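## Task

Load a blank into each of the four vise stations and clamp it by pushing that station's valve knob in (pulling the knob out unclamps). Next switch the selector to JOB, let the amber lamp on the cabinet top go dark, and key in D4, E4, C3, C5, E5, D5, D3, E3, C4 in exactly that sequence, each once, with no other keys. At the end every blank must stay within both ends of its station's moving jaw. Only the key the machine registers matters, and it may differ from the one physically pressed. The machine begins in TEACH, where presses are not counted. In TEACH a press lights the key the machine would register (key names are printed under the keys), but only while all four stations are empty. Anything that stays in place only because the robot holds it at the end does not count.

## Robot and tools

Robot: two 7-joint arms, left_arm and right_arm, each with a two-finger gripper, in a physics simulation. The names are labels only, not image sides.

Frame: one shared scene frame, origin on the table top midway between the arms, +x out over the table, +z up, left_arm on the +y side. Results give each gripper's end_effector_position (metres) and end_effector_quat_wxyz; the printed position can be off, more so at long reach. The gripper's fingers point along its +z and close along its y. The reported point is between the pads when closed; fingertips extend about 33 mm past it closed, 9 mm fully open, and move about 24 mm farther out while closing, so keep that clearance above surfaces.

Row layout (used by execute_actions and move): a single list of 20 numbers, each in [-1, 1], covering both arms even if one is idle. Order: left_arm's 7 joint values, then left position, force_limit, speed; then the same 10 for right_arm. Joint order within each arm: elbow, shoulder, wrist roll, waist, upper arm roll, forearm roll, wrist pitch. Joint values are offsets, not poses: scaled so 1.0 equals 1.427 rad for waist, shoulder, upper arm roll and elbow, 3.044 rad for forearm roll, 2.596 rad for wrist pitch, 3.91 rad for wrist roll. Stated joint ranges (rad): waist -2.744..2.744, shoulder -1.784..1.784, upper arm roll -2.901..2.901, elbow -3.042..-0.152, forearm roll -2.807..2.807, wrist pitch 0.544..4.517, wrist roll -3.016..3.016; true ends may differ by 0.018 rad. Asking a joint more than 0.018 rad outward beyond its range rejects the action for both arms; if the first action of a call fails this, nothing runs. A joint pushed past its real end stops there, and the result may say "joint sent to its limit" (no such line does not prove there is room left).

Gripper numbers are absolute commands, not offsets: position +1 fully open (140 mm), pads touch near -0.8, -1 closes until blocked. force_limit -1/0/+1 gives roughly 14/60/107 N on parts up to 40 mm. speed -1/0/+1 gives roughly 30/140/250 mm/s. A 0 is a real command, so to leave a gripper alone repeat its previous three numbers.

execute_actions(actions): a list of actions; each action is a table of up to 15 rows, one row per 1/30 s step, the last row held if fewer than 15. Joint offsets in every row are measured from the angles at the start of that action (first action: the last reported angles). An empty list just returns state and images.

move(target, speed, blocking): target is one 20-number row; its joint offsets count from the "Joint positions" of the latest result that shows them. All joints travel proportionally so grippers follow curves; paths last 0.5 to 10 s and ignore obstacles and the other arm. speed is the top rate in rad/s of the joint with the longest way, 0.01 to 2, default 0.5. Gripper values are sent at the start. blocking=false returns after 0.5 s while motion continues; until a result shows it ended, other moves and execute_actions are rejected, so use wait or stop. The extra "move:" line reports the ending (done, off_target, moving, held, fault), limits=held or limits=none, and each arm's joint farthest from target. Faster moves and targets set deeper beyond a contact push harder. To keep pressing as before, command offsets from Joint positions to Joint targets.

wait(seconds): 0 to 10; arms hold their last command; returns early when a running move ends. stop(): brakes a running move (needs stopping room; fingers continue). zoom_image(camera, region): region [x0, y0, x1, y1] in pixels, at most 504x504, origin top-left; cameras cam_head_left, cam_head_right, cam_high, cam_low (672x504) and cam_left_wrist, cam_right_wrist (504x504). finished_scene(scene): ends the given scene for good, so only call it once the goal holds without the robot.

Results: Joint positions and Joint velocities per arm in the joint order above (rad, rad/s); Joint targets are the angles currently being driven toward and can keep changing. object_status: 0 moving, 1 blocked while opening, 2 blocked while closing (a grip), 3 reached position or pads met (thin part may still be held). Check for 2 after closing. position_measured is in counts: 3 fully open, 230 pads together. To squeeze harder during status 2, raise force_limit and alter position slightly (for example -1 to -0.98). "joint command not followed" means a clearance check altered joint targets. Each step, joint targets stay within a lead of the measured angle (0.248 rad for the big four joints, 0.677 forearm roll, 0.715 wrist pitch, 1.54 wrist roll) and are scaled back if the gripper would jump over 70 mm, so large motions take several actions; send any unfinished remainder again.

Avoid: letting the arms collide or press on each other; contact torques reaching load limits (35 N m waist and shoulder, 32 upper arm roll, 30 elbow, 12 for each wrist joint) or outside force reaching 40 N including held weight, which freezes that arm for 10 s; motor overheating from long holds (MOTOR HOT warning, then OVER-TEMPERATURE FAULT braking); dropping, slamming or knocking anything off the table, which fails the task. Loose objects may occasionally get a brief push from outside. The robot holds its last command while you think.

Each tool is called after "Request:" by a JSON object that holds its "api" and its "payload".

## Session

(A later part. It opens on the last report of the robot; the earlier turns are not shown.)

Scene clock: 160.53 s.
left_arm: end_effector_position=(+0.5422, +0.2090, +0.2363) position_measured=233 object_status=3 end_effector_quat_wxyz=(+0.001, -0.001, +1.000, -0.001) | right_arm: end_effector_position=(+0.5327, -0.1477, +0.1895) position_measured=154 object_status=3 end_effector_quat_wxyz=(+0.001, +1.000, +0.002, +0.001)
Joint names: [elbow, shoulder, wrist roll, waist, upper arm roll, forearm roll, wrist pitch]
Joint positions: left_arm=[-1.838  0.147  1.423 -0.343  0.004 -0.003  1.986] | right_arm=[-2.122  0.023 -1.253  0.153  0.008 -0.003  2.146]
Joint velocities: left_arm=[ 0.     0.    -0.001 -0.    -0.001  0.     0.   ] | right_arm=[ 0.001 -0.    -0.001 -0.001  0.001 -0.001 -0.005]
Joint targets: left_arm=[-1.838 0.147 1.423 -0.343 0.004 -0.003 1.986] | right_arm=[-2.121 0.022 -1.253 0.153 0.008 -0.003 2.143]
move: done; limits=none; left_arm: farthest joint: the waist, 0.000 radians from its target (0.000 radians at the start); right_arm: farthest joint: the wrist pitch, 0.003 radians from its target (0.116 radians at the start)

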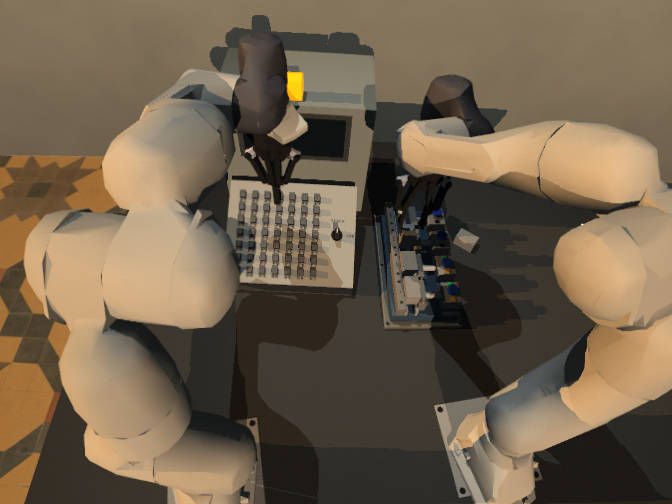

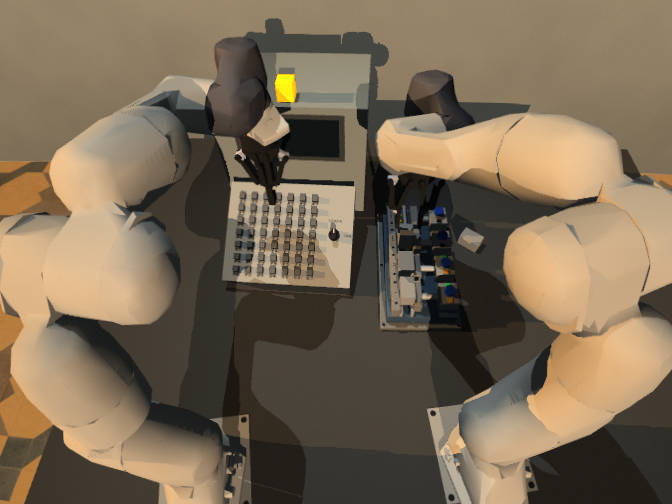

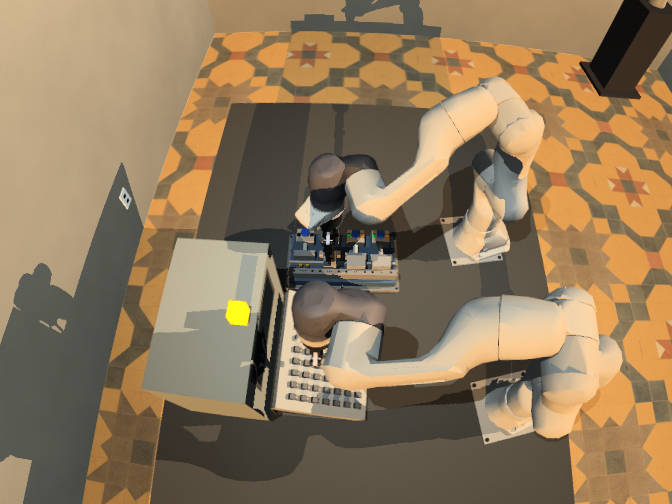

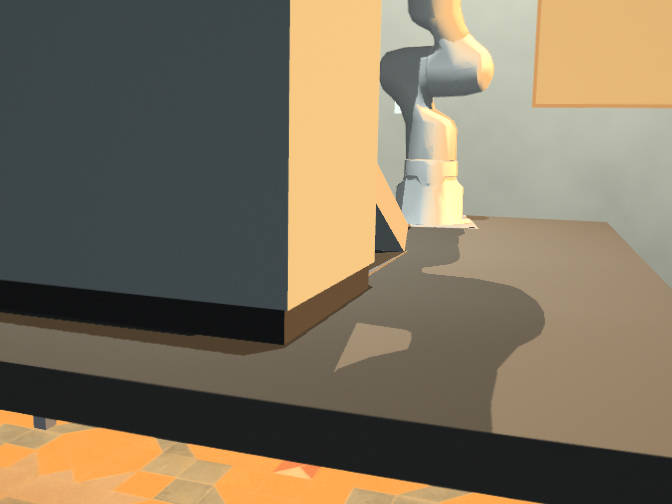

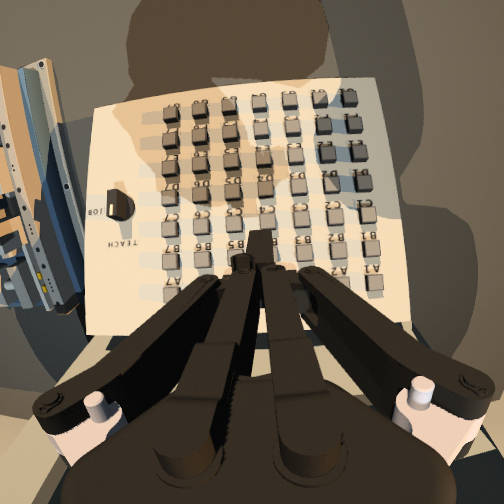

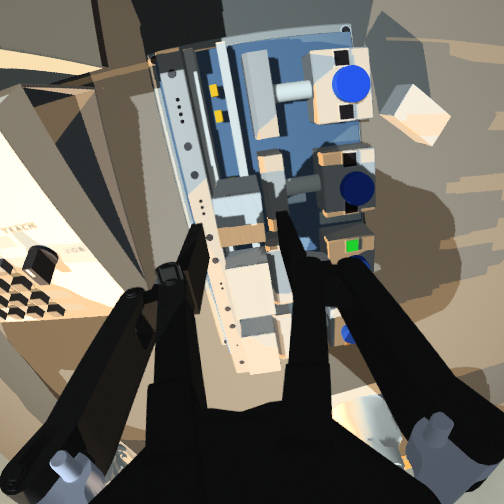

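Request:
{"api": "move", "payload": {"target": [0,0,0,0,0,0,0,-1,0,1, -0.0658,-0.0242,-0.0527,-0.1423,0,0,0.0236,-1,0,1], "speed": 0.3}}

Request:
{"api": "move", "payload": {"target": [0,0,0,0,0,0,0,-1,0,1, -0.0256,0.0327,0,0,0,0,0.0316,-1,0,1], "speed": 0.08}}

Scene clock: 162.57 s.
left_arm: end_effector_position=(+0.5422, +0.2090, +0.2363) position_measured=233 object_status=3 end_effector_quat_wxyz=(+0.001, -0.001, +1.000, -0.001) | right_arm: end_effector_position=(+0.5373, -0.2580, +0.1705) position_measured=233 object_status=3 end_effector_quat_wxyz=(+0.001, +1.000, +0.000, +0.001)
Joint names: [elbow, shoulder, wrist roll, waist, upper arm roll, forearm roll, wrist pitch]
Joint positions: left_arm=[-1.838  0.147  1.423 -0.343  0.004 -0.003  1.986] | right_arm=[-2.214 -0.01  -1.453 -0.049  0.007 -0.003  2.205]
Joint velocities: left_arm=[-0.     0.002 -0.001  0.    -0.    -0.     0.   ] | right_arm=[-0.     0.    -0.006  0.002 -0.001  0.     0.001]
Joint targets: left_arm=[-1.838 0.147 1.423 -0.343 0.004 -0.003 1.986] | right_arm=[-2.216 -0.012 -1.459 -0.050 0.008 -0.003 2.207]
move: done; limits=none; left_arm: farthest joint: the waist, 0.000 radians from its target (0.000 radians at the start); right_arm: farthest joint: the wrist roll, 0.006 radians from its target (0.207 radians at the start)

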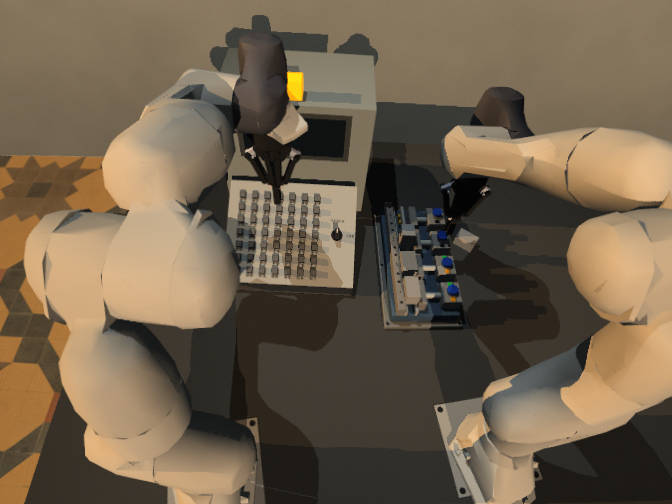

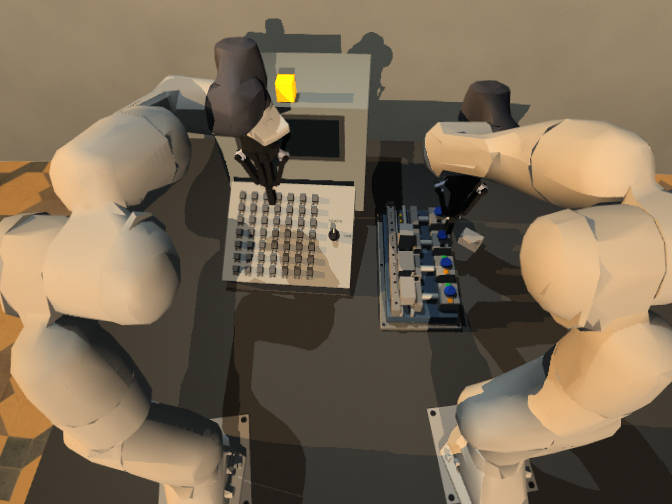

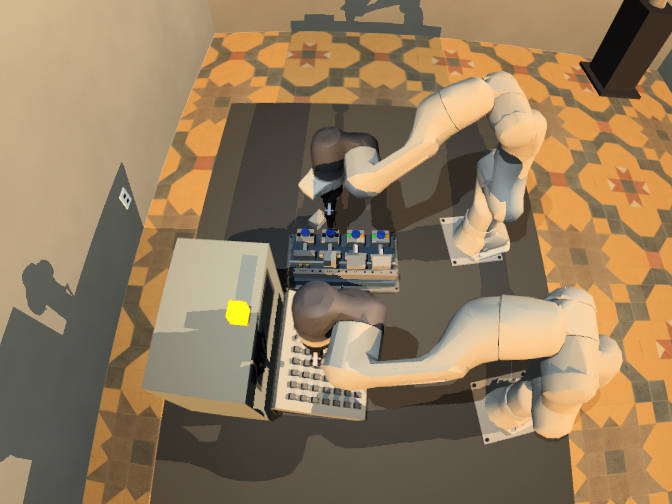

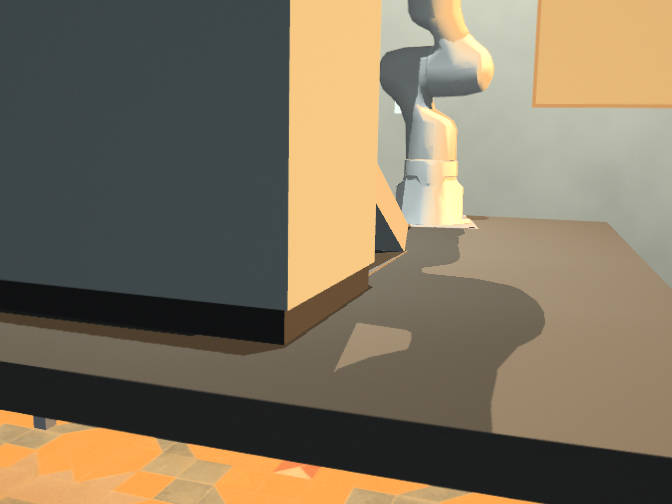

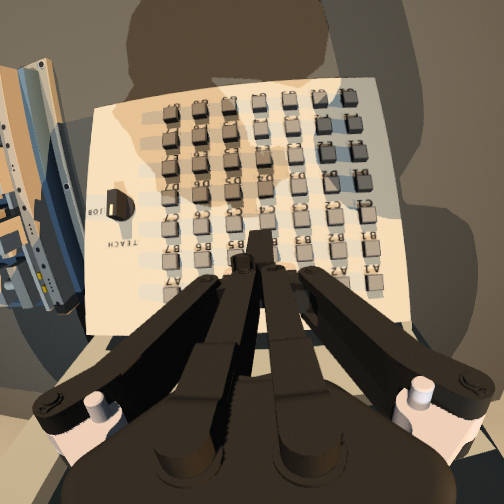

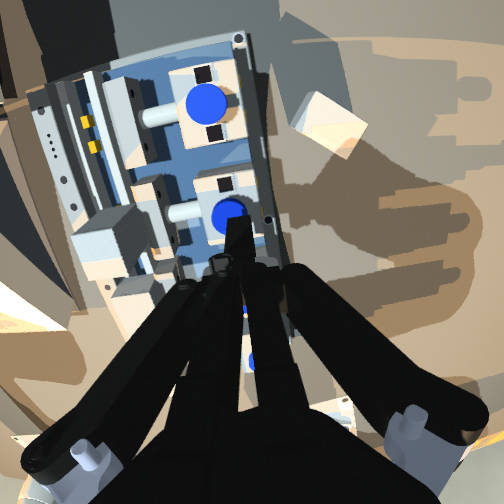

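Scene clock: 163.97 s.
left_arm: end_effector_position=(+0.5422, +0.2090, +0.2363) position_measured=233 object_status=3 end_effector_quat_wxyz=(+0.001, -0.001, +1.000, -0.001) | right_arm: end_effector_position=(+0.5362, -0.2580, +0.1414) position_measured=233 object_status=3 end_effector_quat_wxyz=(+0.001, +1.000, +0.000, -0.001)
Joint names: [elbow, shoulder, wrist roll, waist, upper arm roll, forearm roll, wrist pitch]
Joint positions: left_arm=[-1.838  0.147  1.423 -0.343  0.004 -0.003  1.986] | right_arm=[-2.248  0.029 -1.453 -0.049  0.007 -0.003  2.275]
Joint velocities: left_arm=[ 0.001  0.001 -0.001  0.     0.    -0.001  0.   ] | right_arm=[-0.002  0.    -0.002  0.001 -0.     0.     0.005]
Joint targets: left_arm=[-1.838 0.147 1.423 -0.343 0.004 -0.003 1.986] | right_arm=[-2.251 0.037 -1.453 -0.049 0.007 -0.003 2.287]
move: off_target (right_arm); limits=none; left_arm: farthest joint: the waist, 0.000 radians from its target (0.000 radians at the start); right_arm: farthest joint: the wrist pitch, 0.012 radians from its target (0.082 radians at the start)

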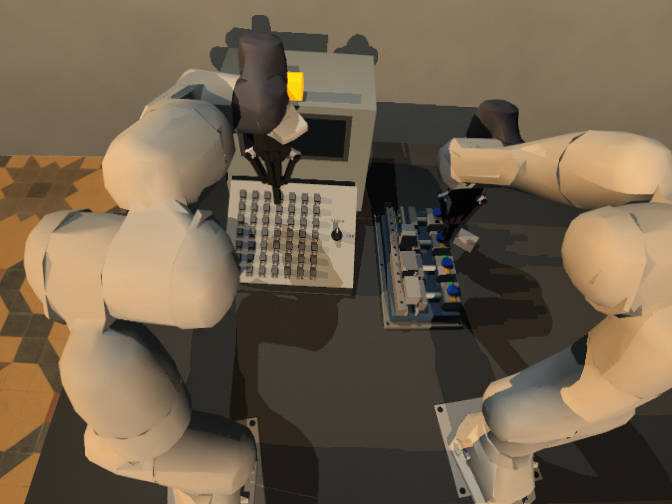

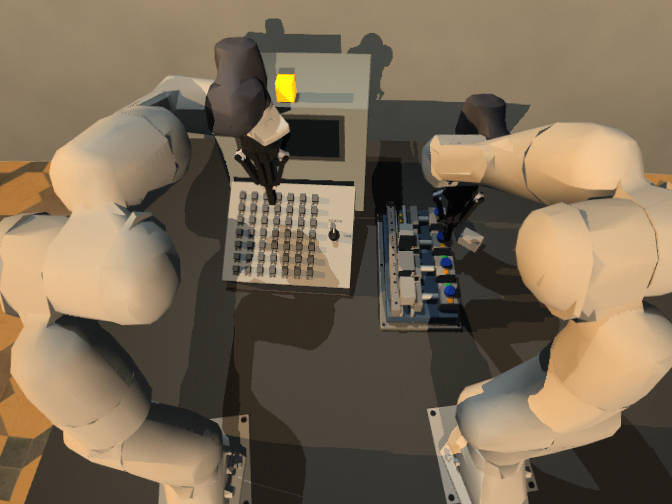

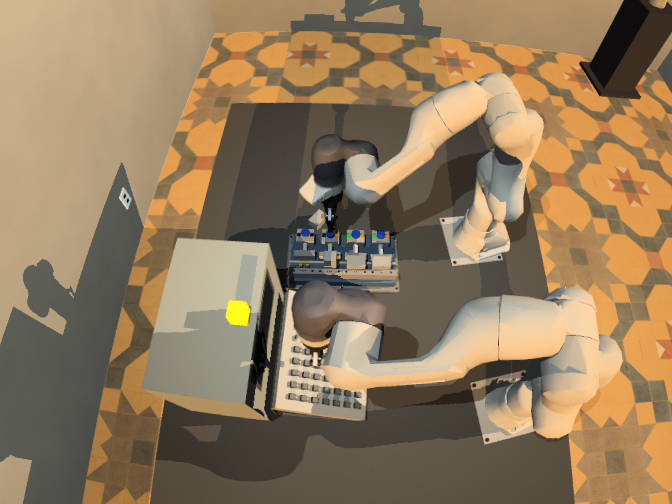

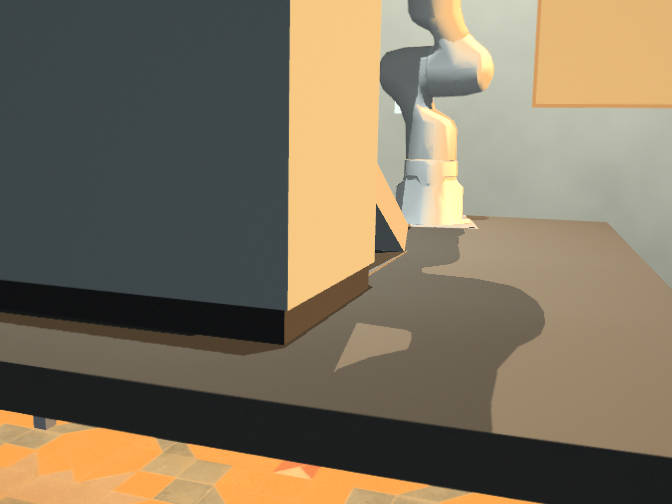

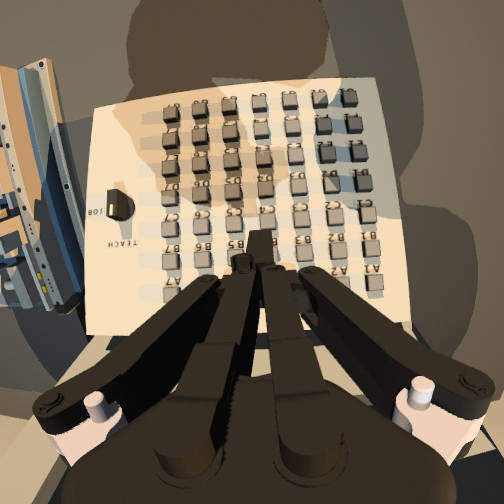

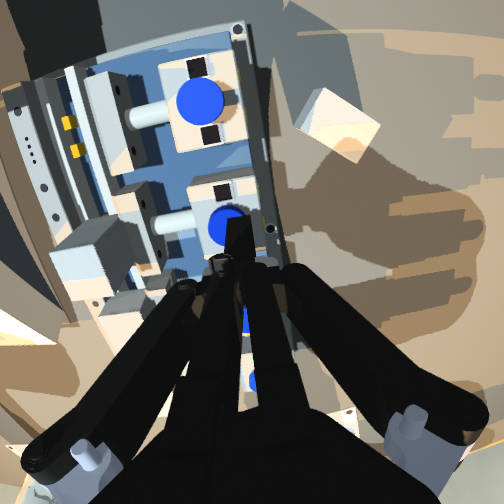

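Request:
{"api": "execute_actions", "payload": {"actions": []}}

Scene clock: 164.57 s.
left_arm: end_effector_position=(+0.5422, +0.2090, +0.2363) position_measured=233 object_status=3 end_effector_quat_wxyz=(+0.001, -0.001, +1.000, -0.001) | right_arm: end_effector_position=(+0.5362, -0.2580, +0.1413) position_measured=233 object_status=3 end_effector_quat_wxyz=(+0.001, +1.000, +0.000, -0.001)
Joint names: [elbow, shoulder, wrist roll, waist, upper arm roll, forearm roll, wrist pitch]
Joint positions: left_arm=[-1.838  0.147  1.423 -0.343  0.004 -0.003  1.986] | right_arm=[-2.248  0.029 -1.453 -0.049  0.007 -0.003  2.276]
Joint velocities: left_arm=[ 0.     0.     0.001 -0.    -0.     0.     0.   ] | right_arm=[ 0.001 -0.    -0.    -0.001 -0.001  0.001  0.001]
Joint targets: left_arm=[-1.838 0.147 1.423 -0.343 0.004 -0.003 1.986] | right_arm=[-2.251 0.037 -1.453 -0.049 0.007 -0.003 2.287]

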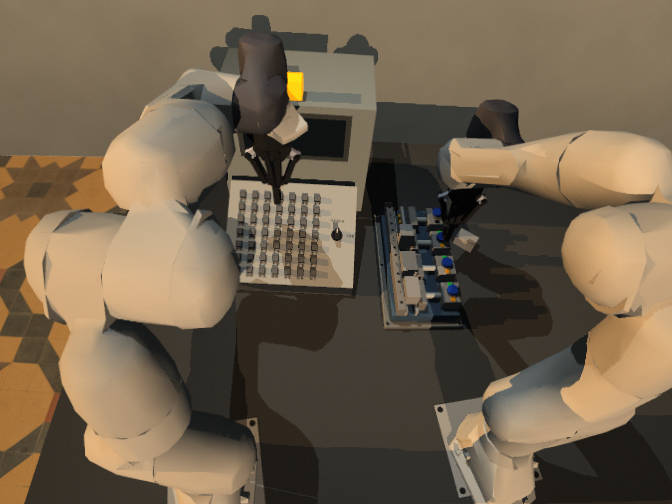

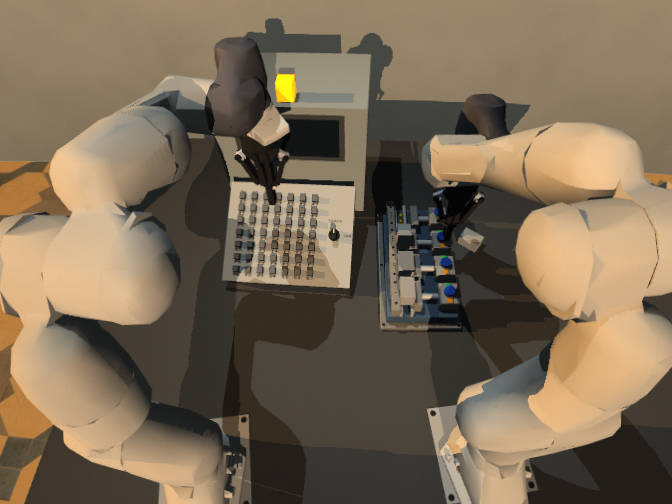

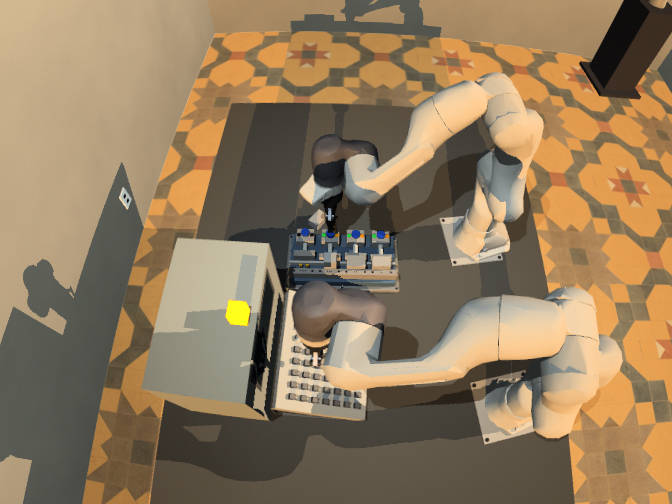

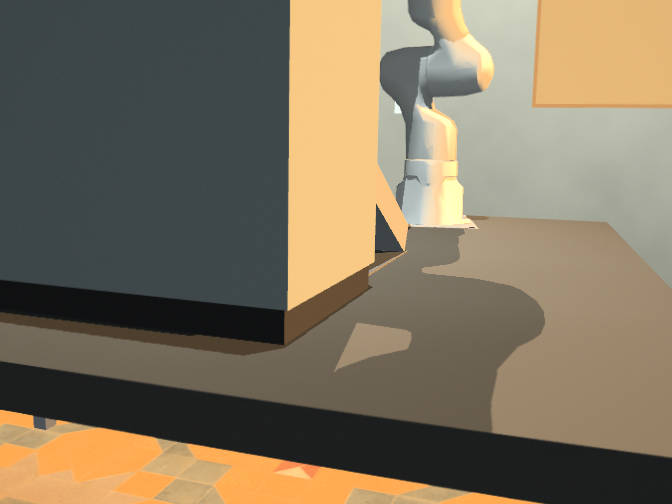

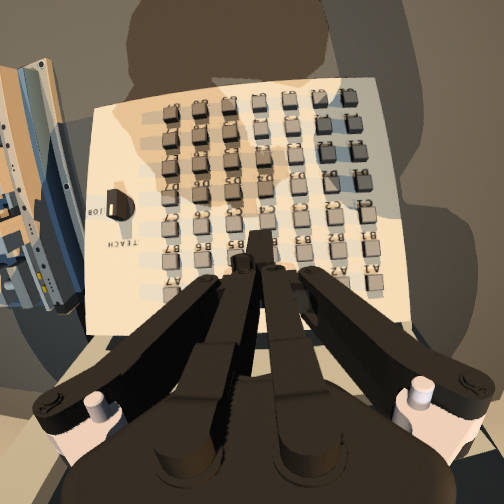

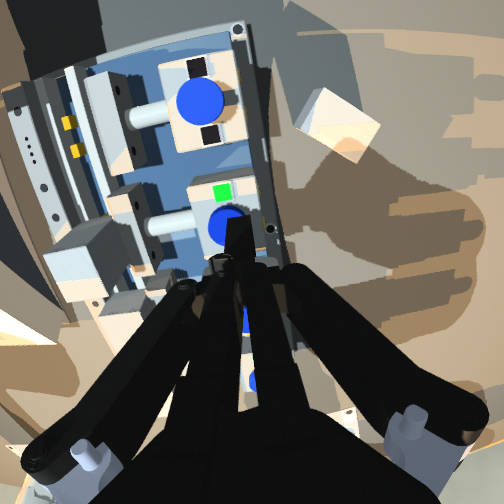

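Request:
{"api": "move", "payload": {"target": [0,0.0491,-0.0627,-0.1745,0,0,0.0266,-1,0,1, 0.0238,-0.0273,0,0,0,0,-0.0273,-1,0,1], "speed": 0.3}}

Scene clock: 167.20 s.
left_arm: end_effector_position=(+0.5140, +0.0589, +0.2003) position_measured=233 object_status=3 end_effector_quat_wxyz=(-0.001, +0.004, +1.000, -0.001) | right_arm: end_effector_position=(+0.5368, -0.2580, +0.1691) position_measured=233 object_status=3 end_effector_quat_wxyz=(+0.001, +1.000, +0.000, -0.000)
Joint names: [elbow, shoulder, wrist roll, waist, upper arm roll, forearm roll, wrist pitch]
Joint positions: left_arm=[-1.838  0.216  1.184 -0.592  0.003 -0.003  2.053] | right_arm=[-2.216 -0.008 -1.453 -0.049  0.007 -0.003  2.207]
Joint velocities: left_arm=[ 0.     0.001 -0.006  0.001 -0.     0.     0.001] | right_arm=[ 0.001 -0.     0.     0.    -0.    -0.    -0.001]
Joint targets: left_arm=[-1.838 0.217 1.178 -0.592 0.004 -0.003 2.056] | right_arm=[-2.214 -0.010 -1.453 -0.049 0.007 -0.003 2.205]
move: done; limits=none; left_arm: farthest joint: the wrist roll, 0.006 radians from its target (0.246 radians at the start); right_arm: farthest joint: the shoulder, 0.002 radians from its target (0.039 radians at the start)

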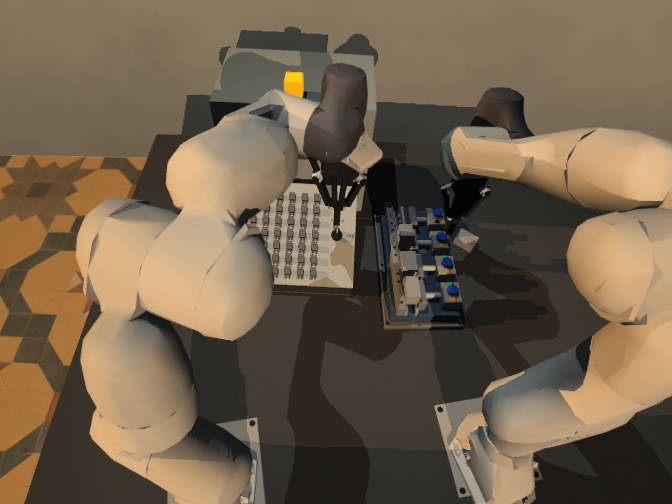

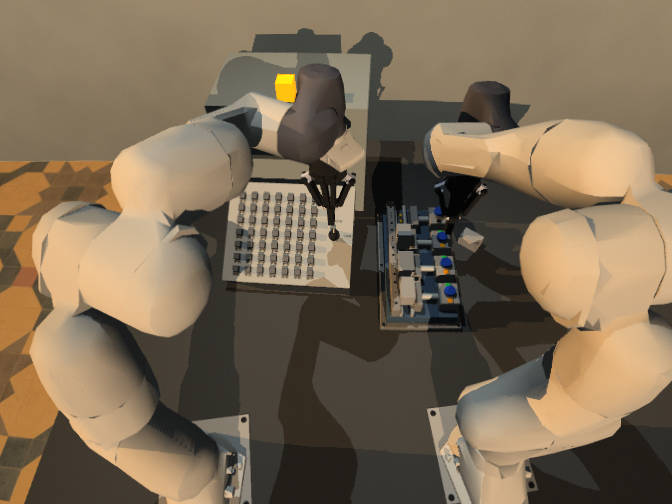

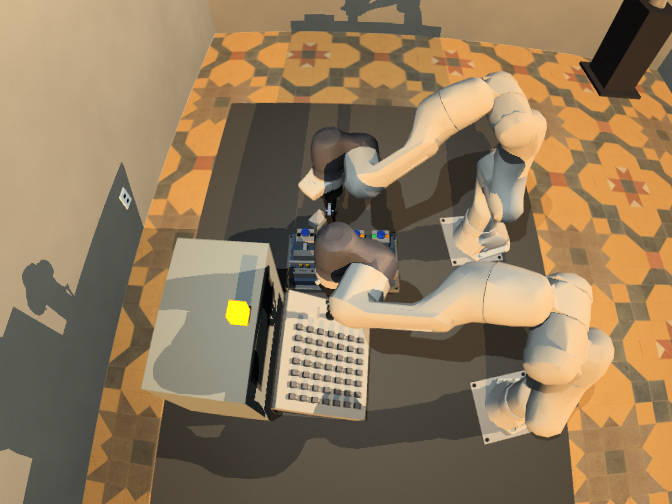

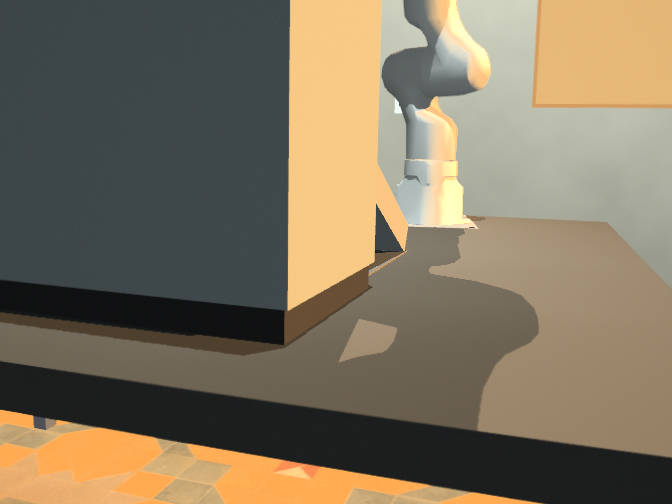

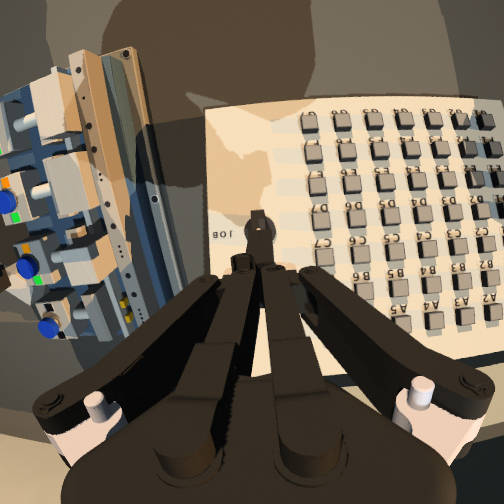

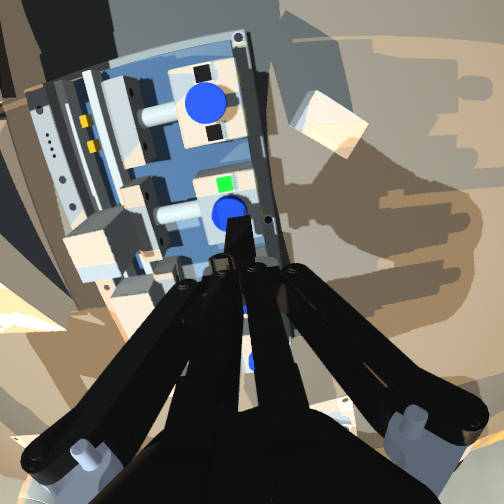

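Request:
{"api": "move", "payload": {"target": [0,0,0.038,0.105,0,0,0,-1,0,1, 0.1198,0.1072,-0.2514,-0.1254,0,0,-0.0077,0.1,0,1], "speed": 0.8}}

Scene clock: 170.20 s.
left_arm: end_effector_position=(+0.5431, +0.1458, +0.2003) position_measured=233 object_status=3 end_effector_quat_wxyz=(-0.000, +0.002, +1.000, -0.001) | right_arm: end_effector_position=(+0.5889, -0.3541, +0.1601) position_measured=117 object_status=3 end_effector_quat_wxyz=(+0.001, +0.921, +0.389, -0.001)
Joint names: [elbow, shoulder, wrist roll, waist, upper arm roll, forearm roll, wrist pitch]
Joint positions: left_arm=[-1.838  0.216  1.328 -0.443  0.003 -0.003  2.053] | right_arm=[-2.047  0.143 -2.43  -0.226  0.007 -0.003  2.189]
Joint velocities: left_arm=[ 0.001 -0.001  0.003  0.001 -0.001  0.     0.   ] | right_arm=[ 0.    -0.001 -0.006  0.001 -0.001 -0.001  0.001]
Joint targets: left_arm=[-1.838 0.216 1.332 -0.442 0.003 -0.003 2.053] | right_arm=[-2.045 0.145 -2.436 -0.228 0.007 -0.003 2.187]
move: done; limits=none; left_arm: farthest joint: the wrist roll, 0.004 radians from its target (0.150 radians at the start); right_arm: farthest joint: the wrist roll, 0.006 radians from its target (0.983 radians at the start)

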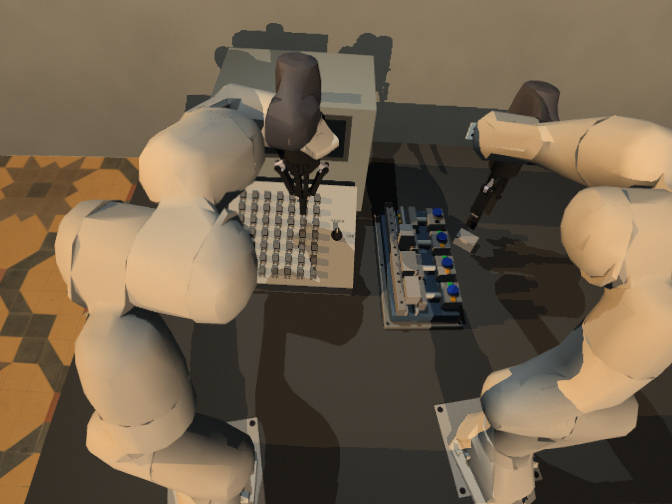

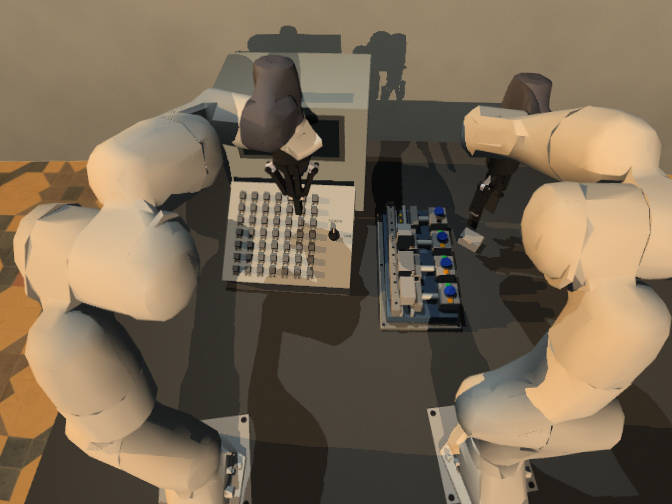

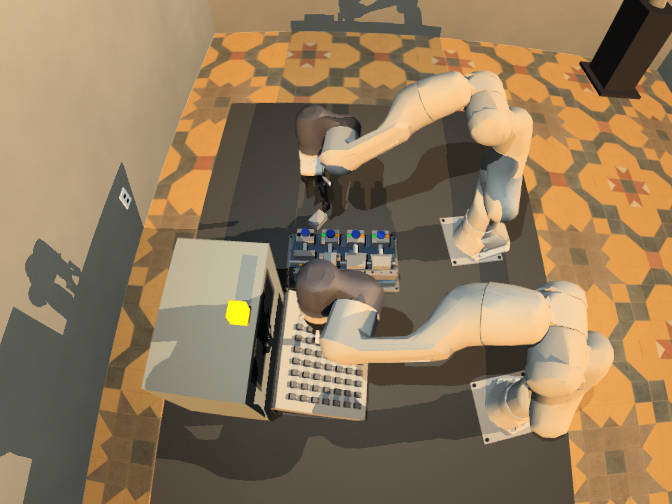

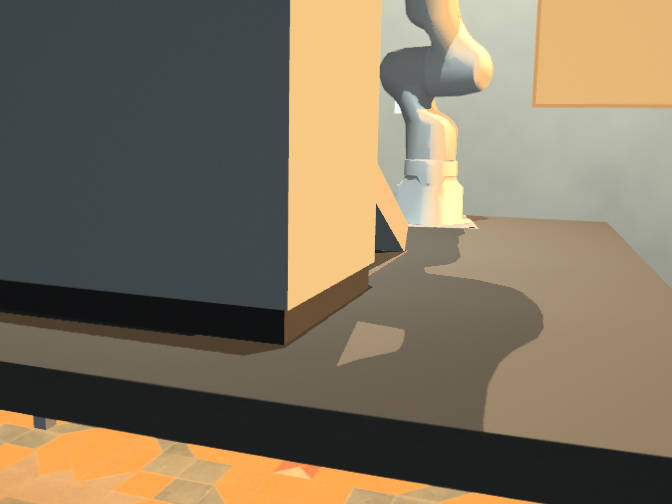

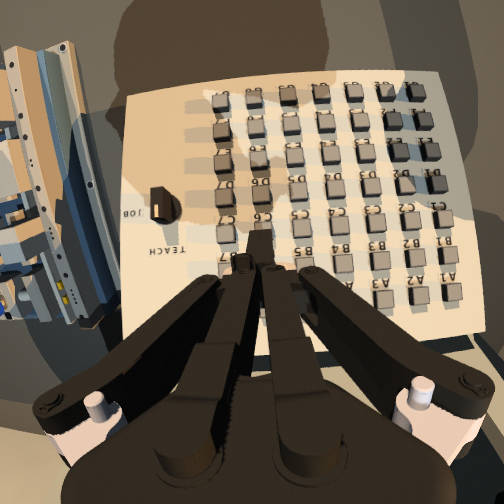

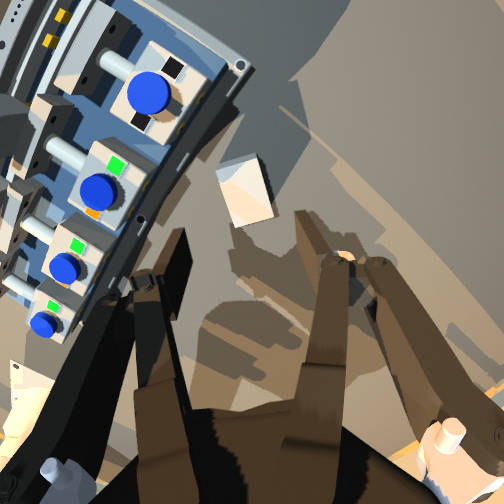

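Request:
{"api": "zoom_image", "payload": {"camera": "cam_right_wrist", "region": [150, 110, 350, 310]}}

Region (150, 110, 350, 310) of cam_right_wrist's 504x504 image, scaled by 2.520, with more detail than that image has.

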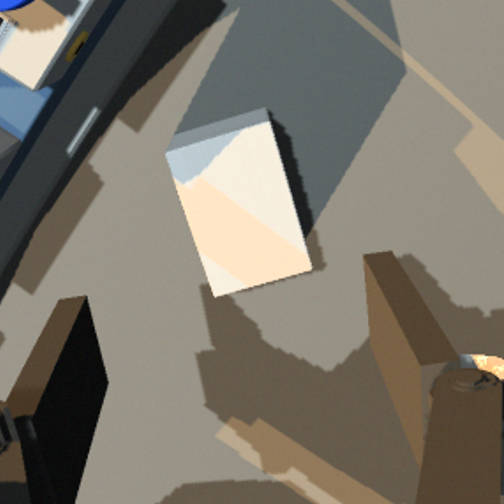

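Request:
{"api": "move", "payload": {"target": [0,0,0,0,0,0,0,-1,0,1, -0.0313,0.1266,-0.0332,-0.005,0,0,0.0864,0.1,0,1], "speed": 0.2}}

Request:
{"api": "zoom_image", "payload": {"camera": "cam_right_wrist", "region": [120, 110, 380, 370]}}

Scene clock: 173.03 s.
left_arm: end_effector_position=(+0.5431, +0.1458, +0.2003) position_measured=233 object_status=3 end_effector_quat_wxyz=(-0.000, +0.002, +1.000, -0.001) | right_arm: end_effector_position=(+0.5965, -0.3574, +0.0563) position_measured=117 object_status=3 end_effector_quat_wxyz=(-0.001, +0.896, +0.443, -0.001)
Joint names: [elbow, shoulder, wrist roll, waist, upper arm roll, forearm roll, wrist pitch]
Joint positions: left_arm=[-1.838  0.216  1.329 -0.443  0.003 -0.003  2.053] | right_arm=[-2.091  0.322 -2.554 -0.232  0.007 -0.003  2.411]
Joint velocities: left_arm=[ 0.001  0.    -0.    -0.    -0.    -0.001 -0.   ] | right_arm=[ 0.001 -0.    -0.007 -0.001 -0.     0.001  0.001]
Joint targets: left_arm=[-1.838 0.216 1.328 -0.443 0.003 -0.003 2.053] | right_arm=[-2.091 0.323 -2.560 -0.233 0.007 -0.003 2.413]
move: done; limits=none; left_arm: farthest joint: the wrist roll, 0.001 radians from its target (0.001 radians at the start); right_arm: farthest joint: the wrist roll, 0.006 radians from its target (0.128 radians at the start)

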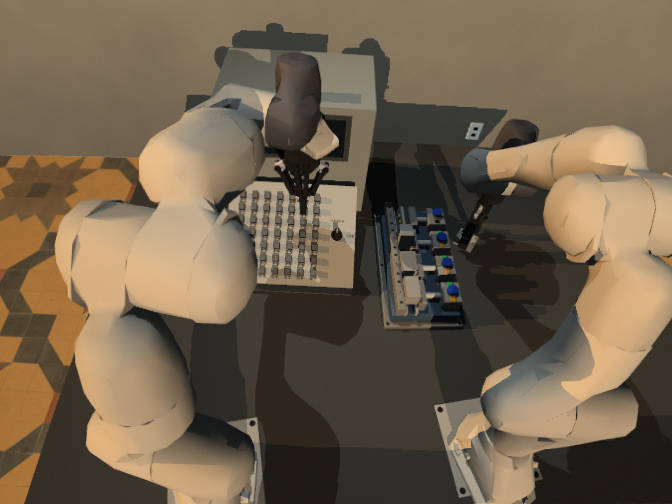

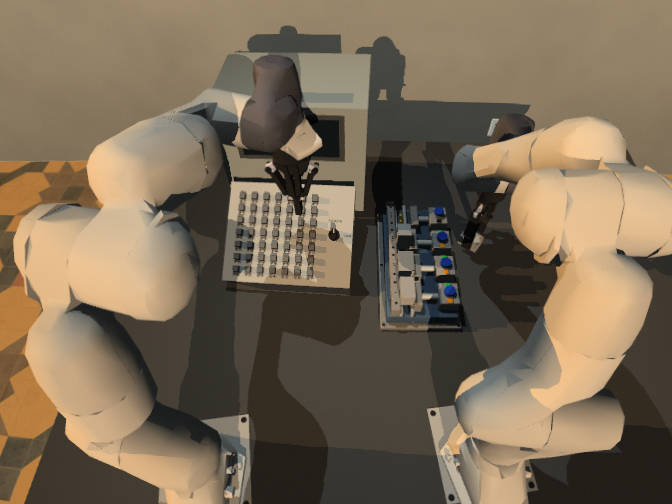

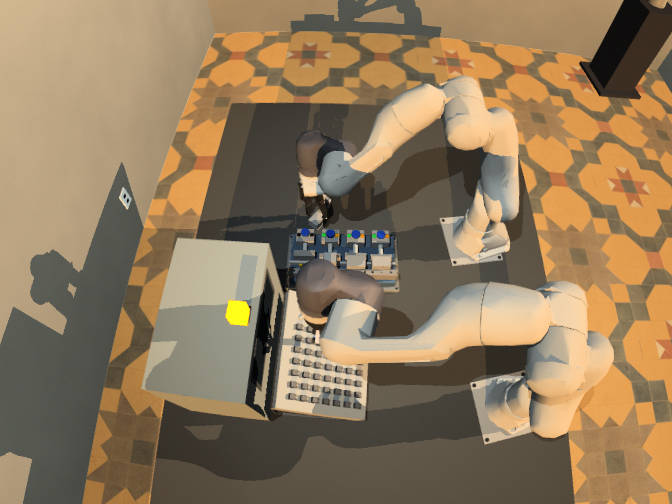

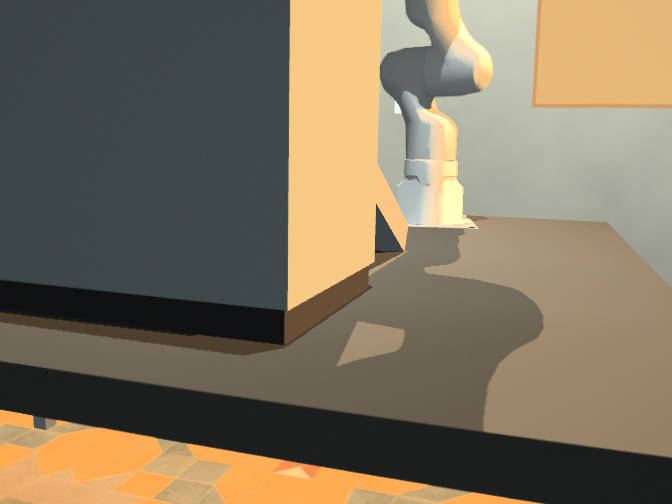

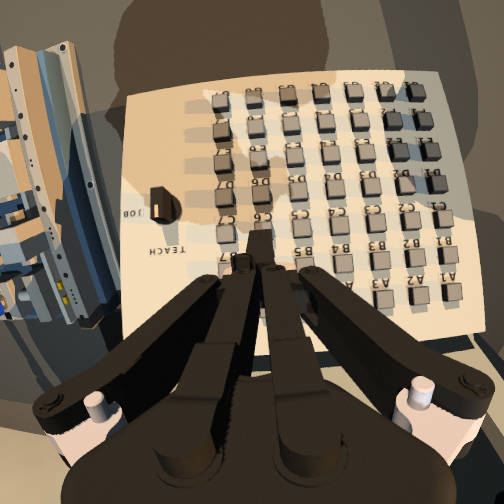

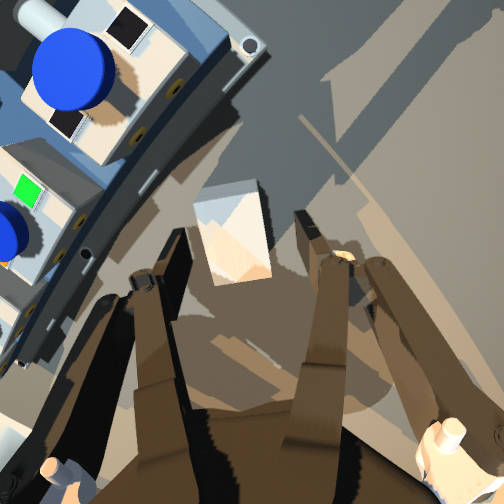

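Region (120, 110, 380, 370) of cam_right_wrist's 504x504 image, scaled by 1.938, with more detail than that image has.

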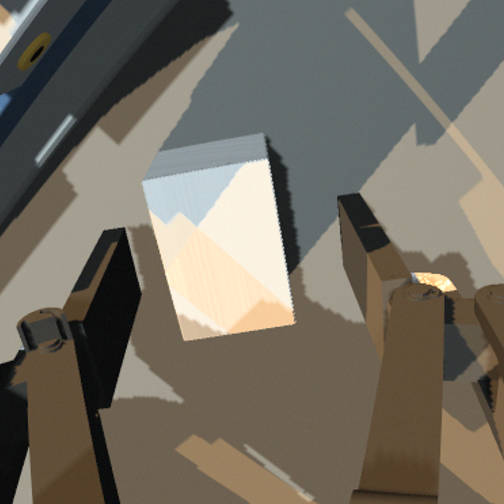

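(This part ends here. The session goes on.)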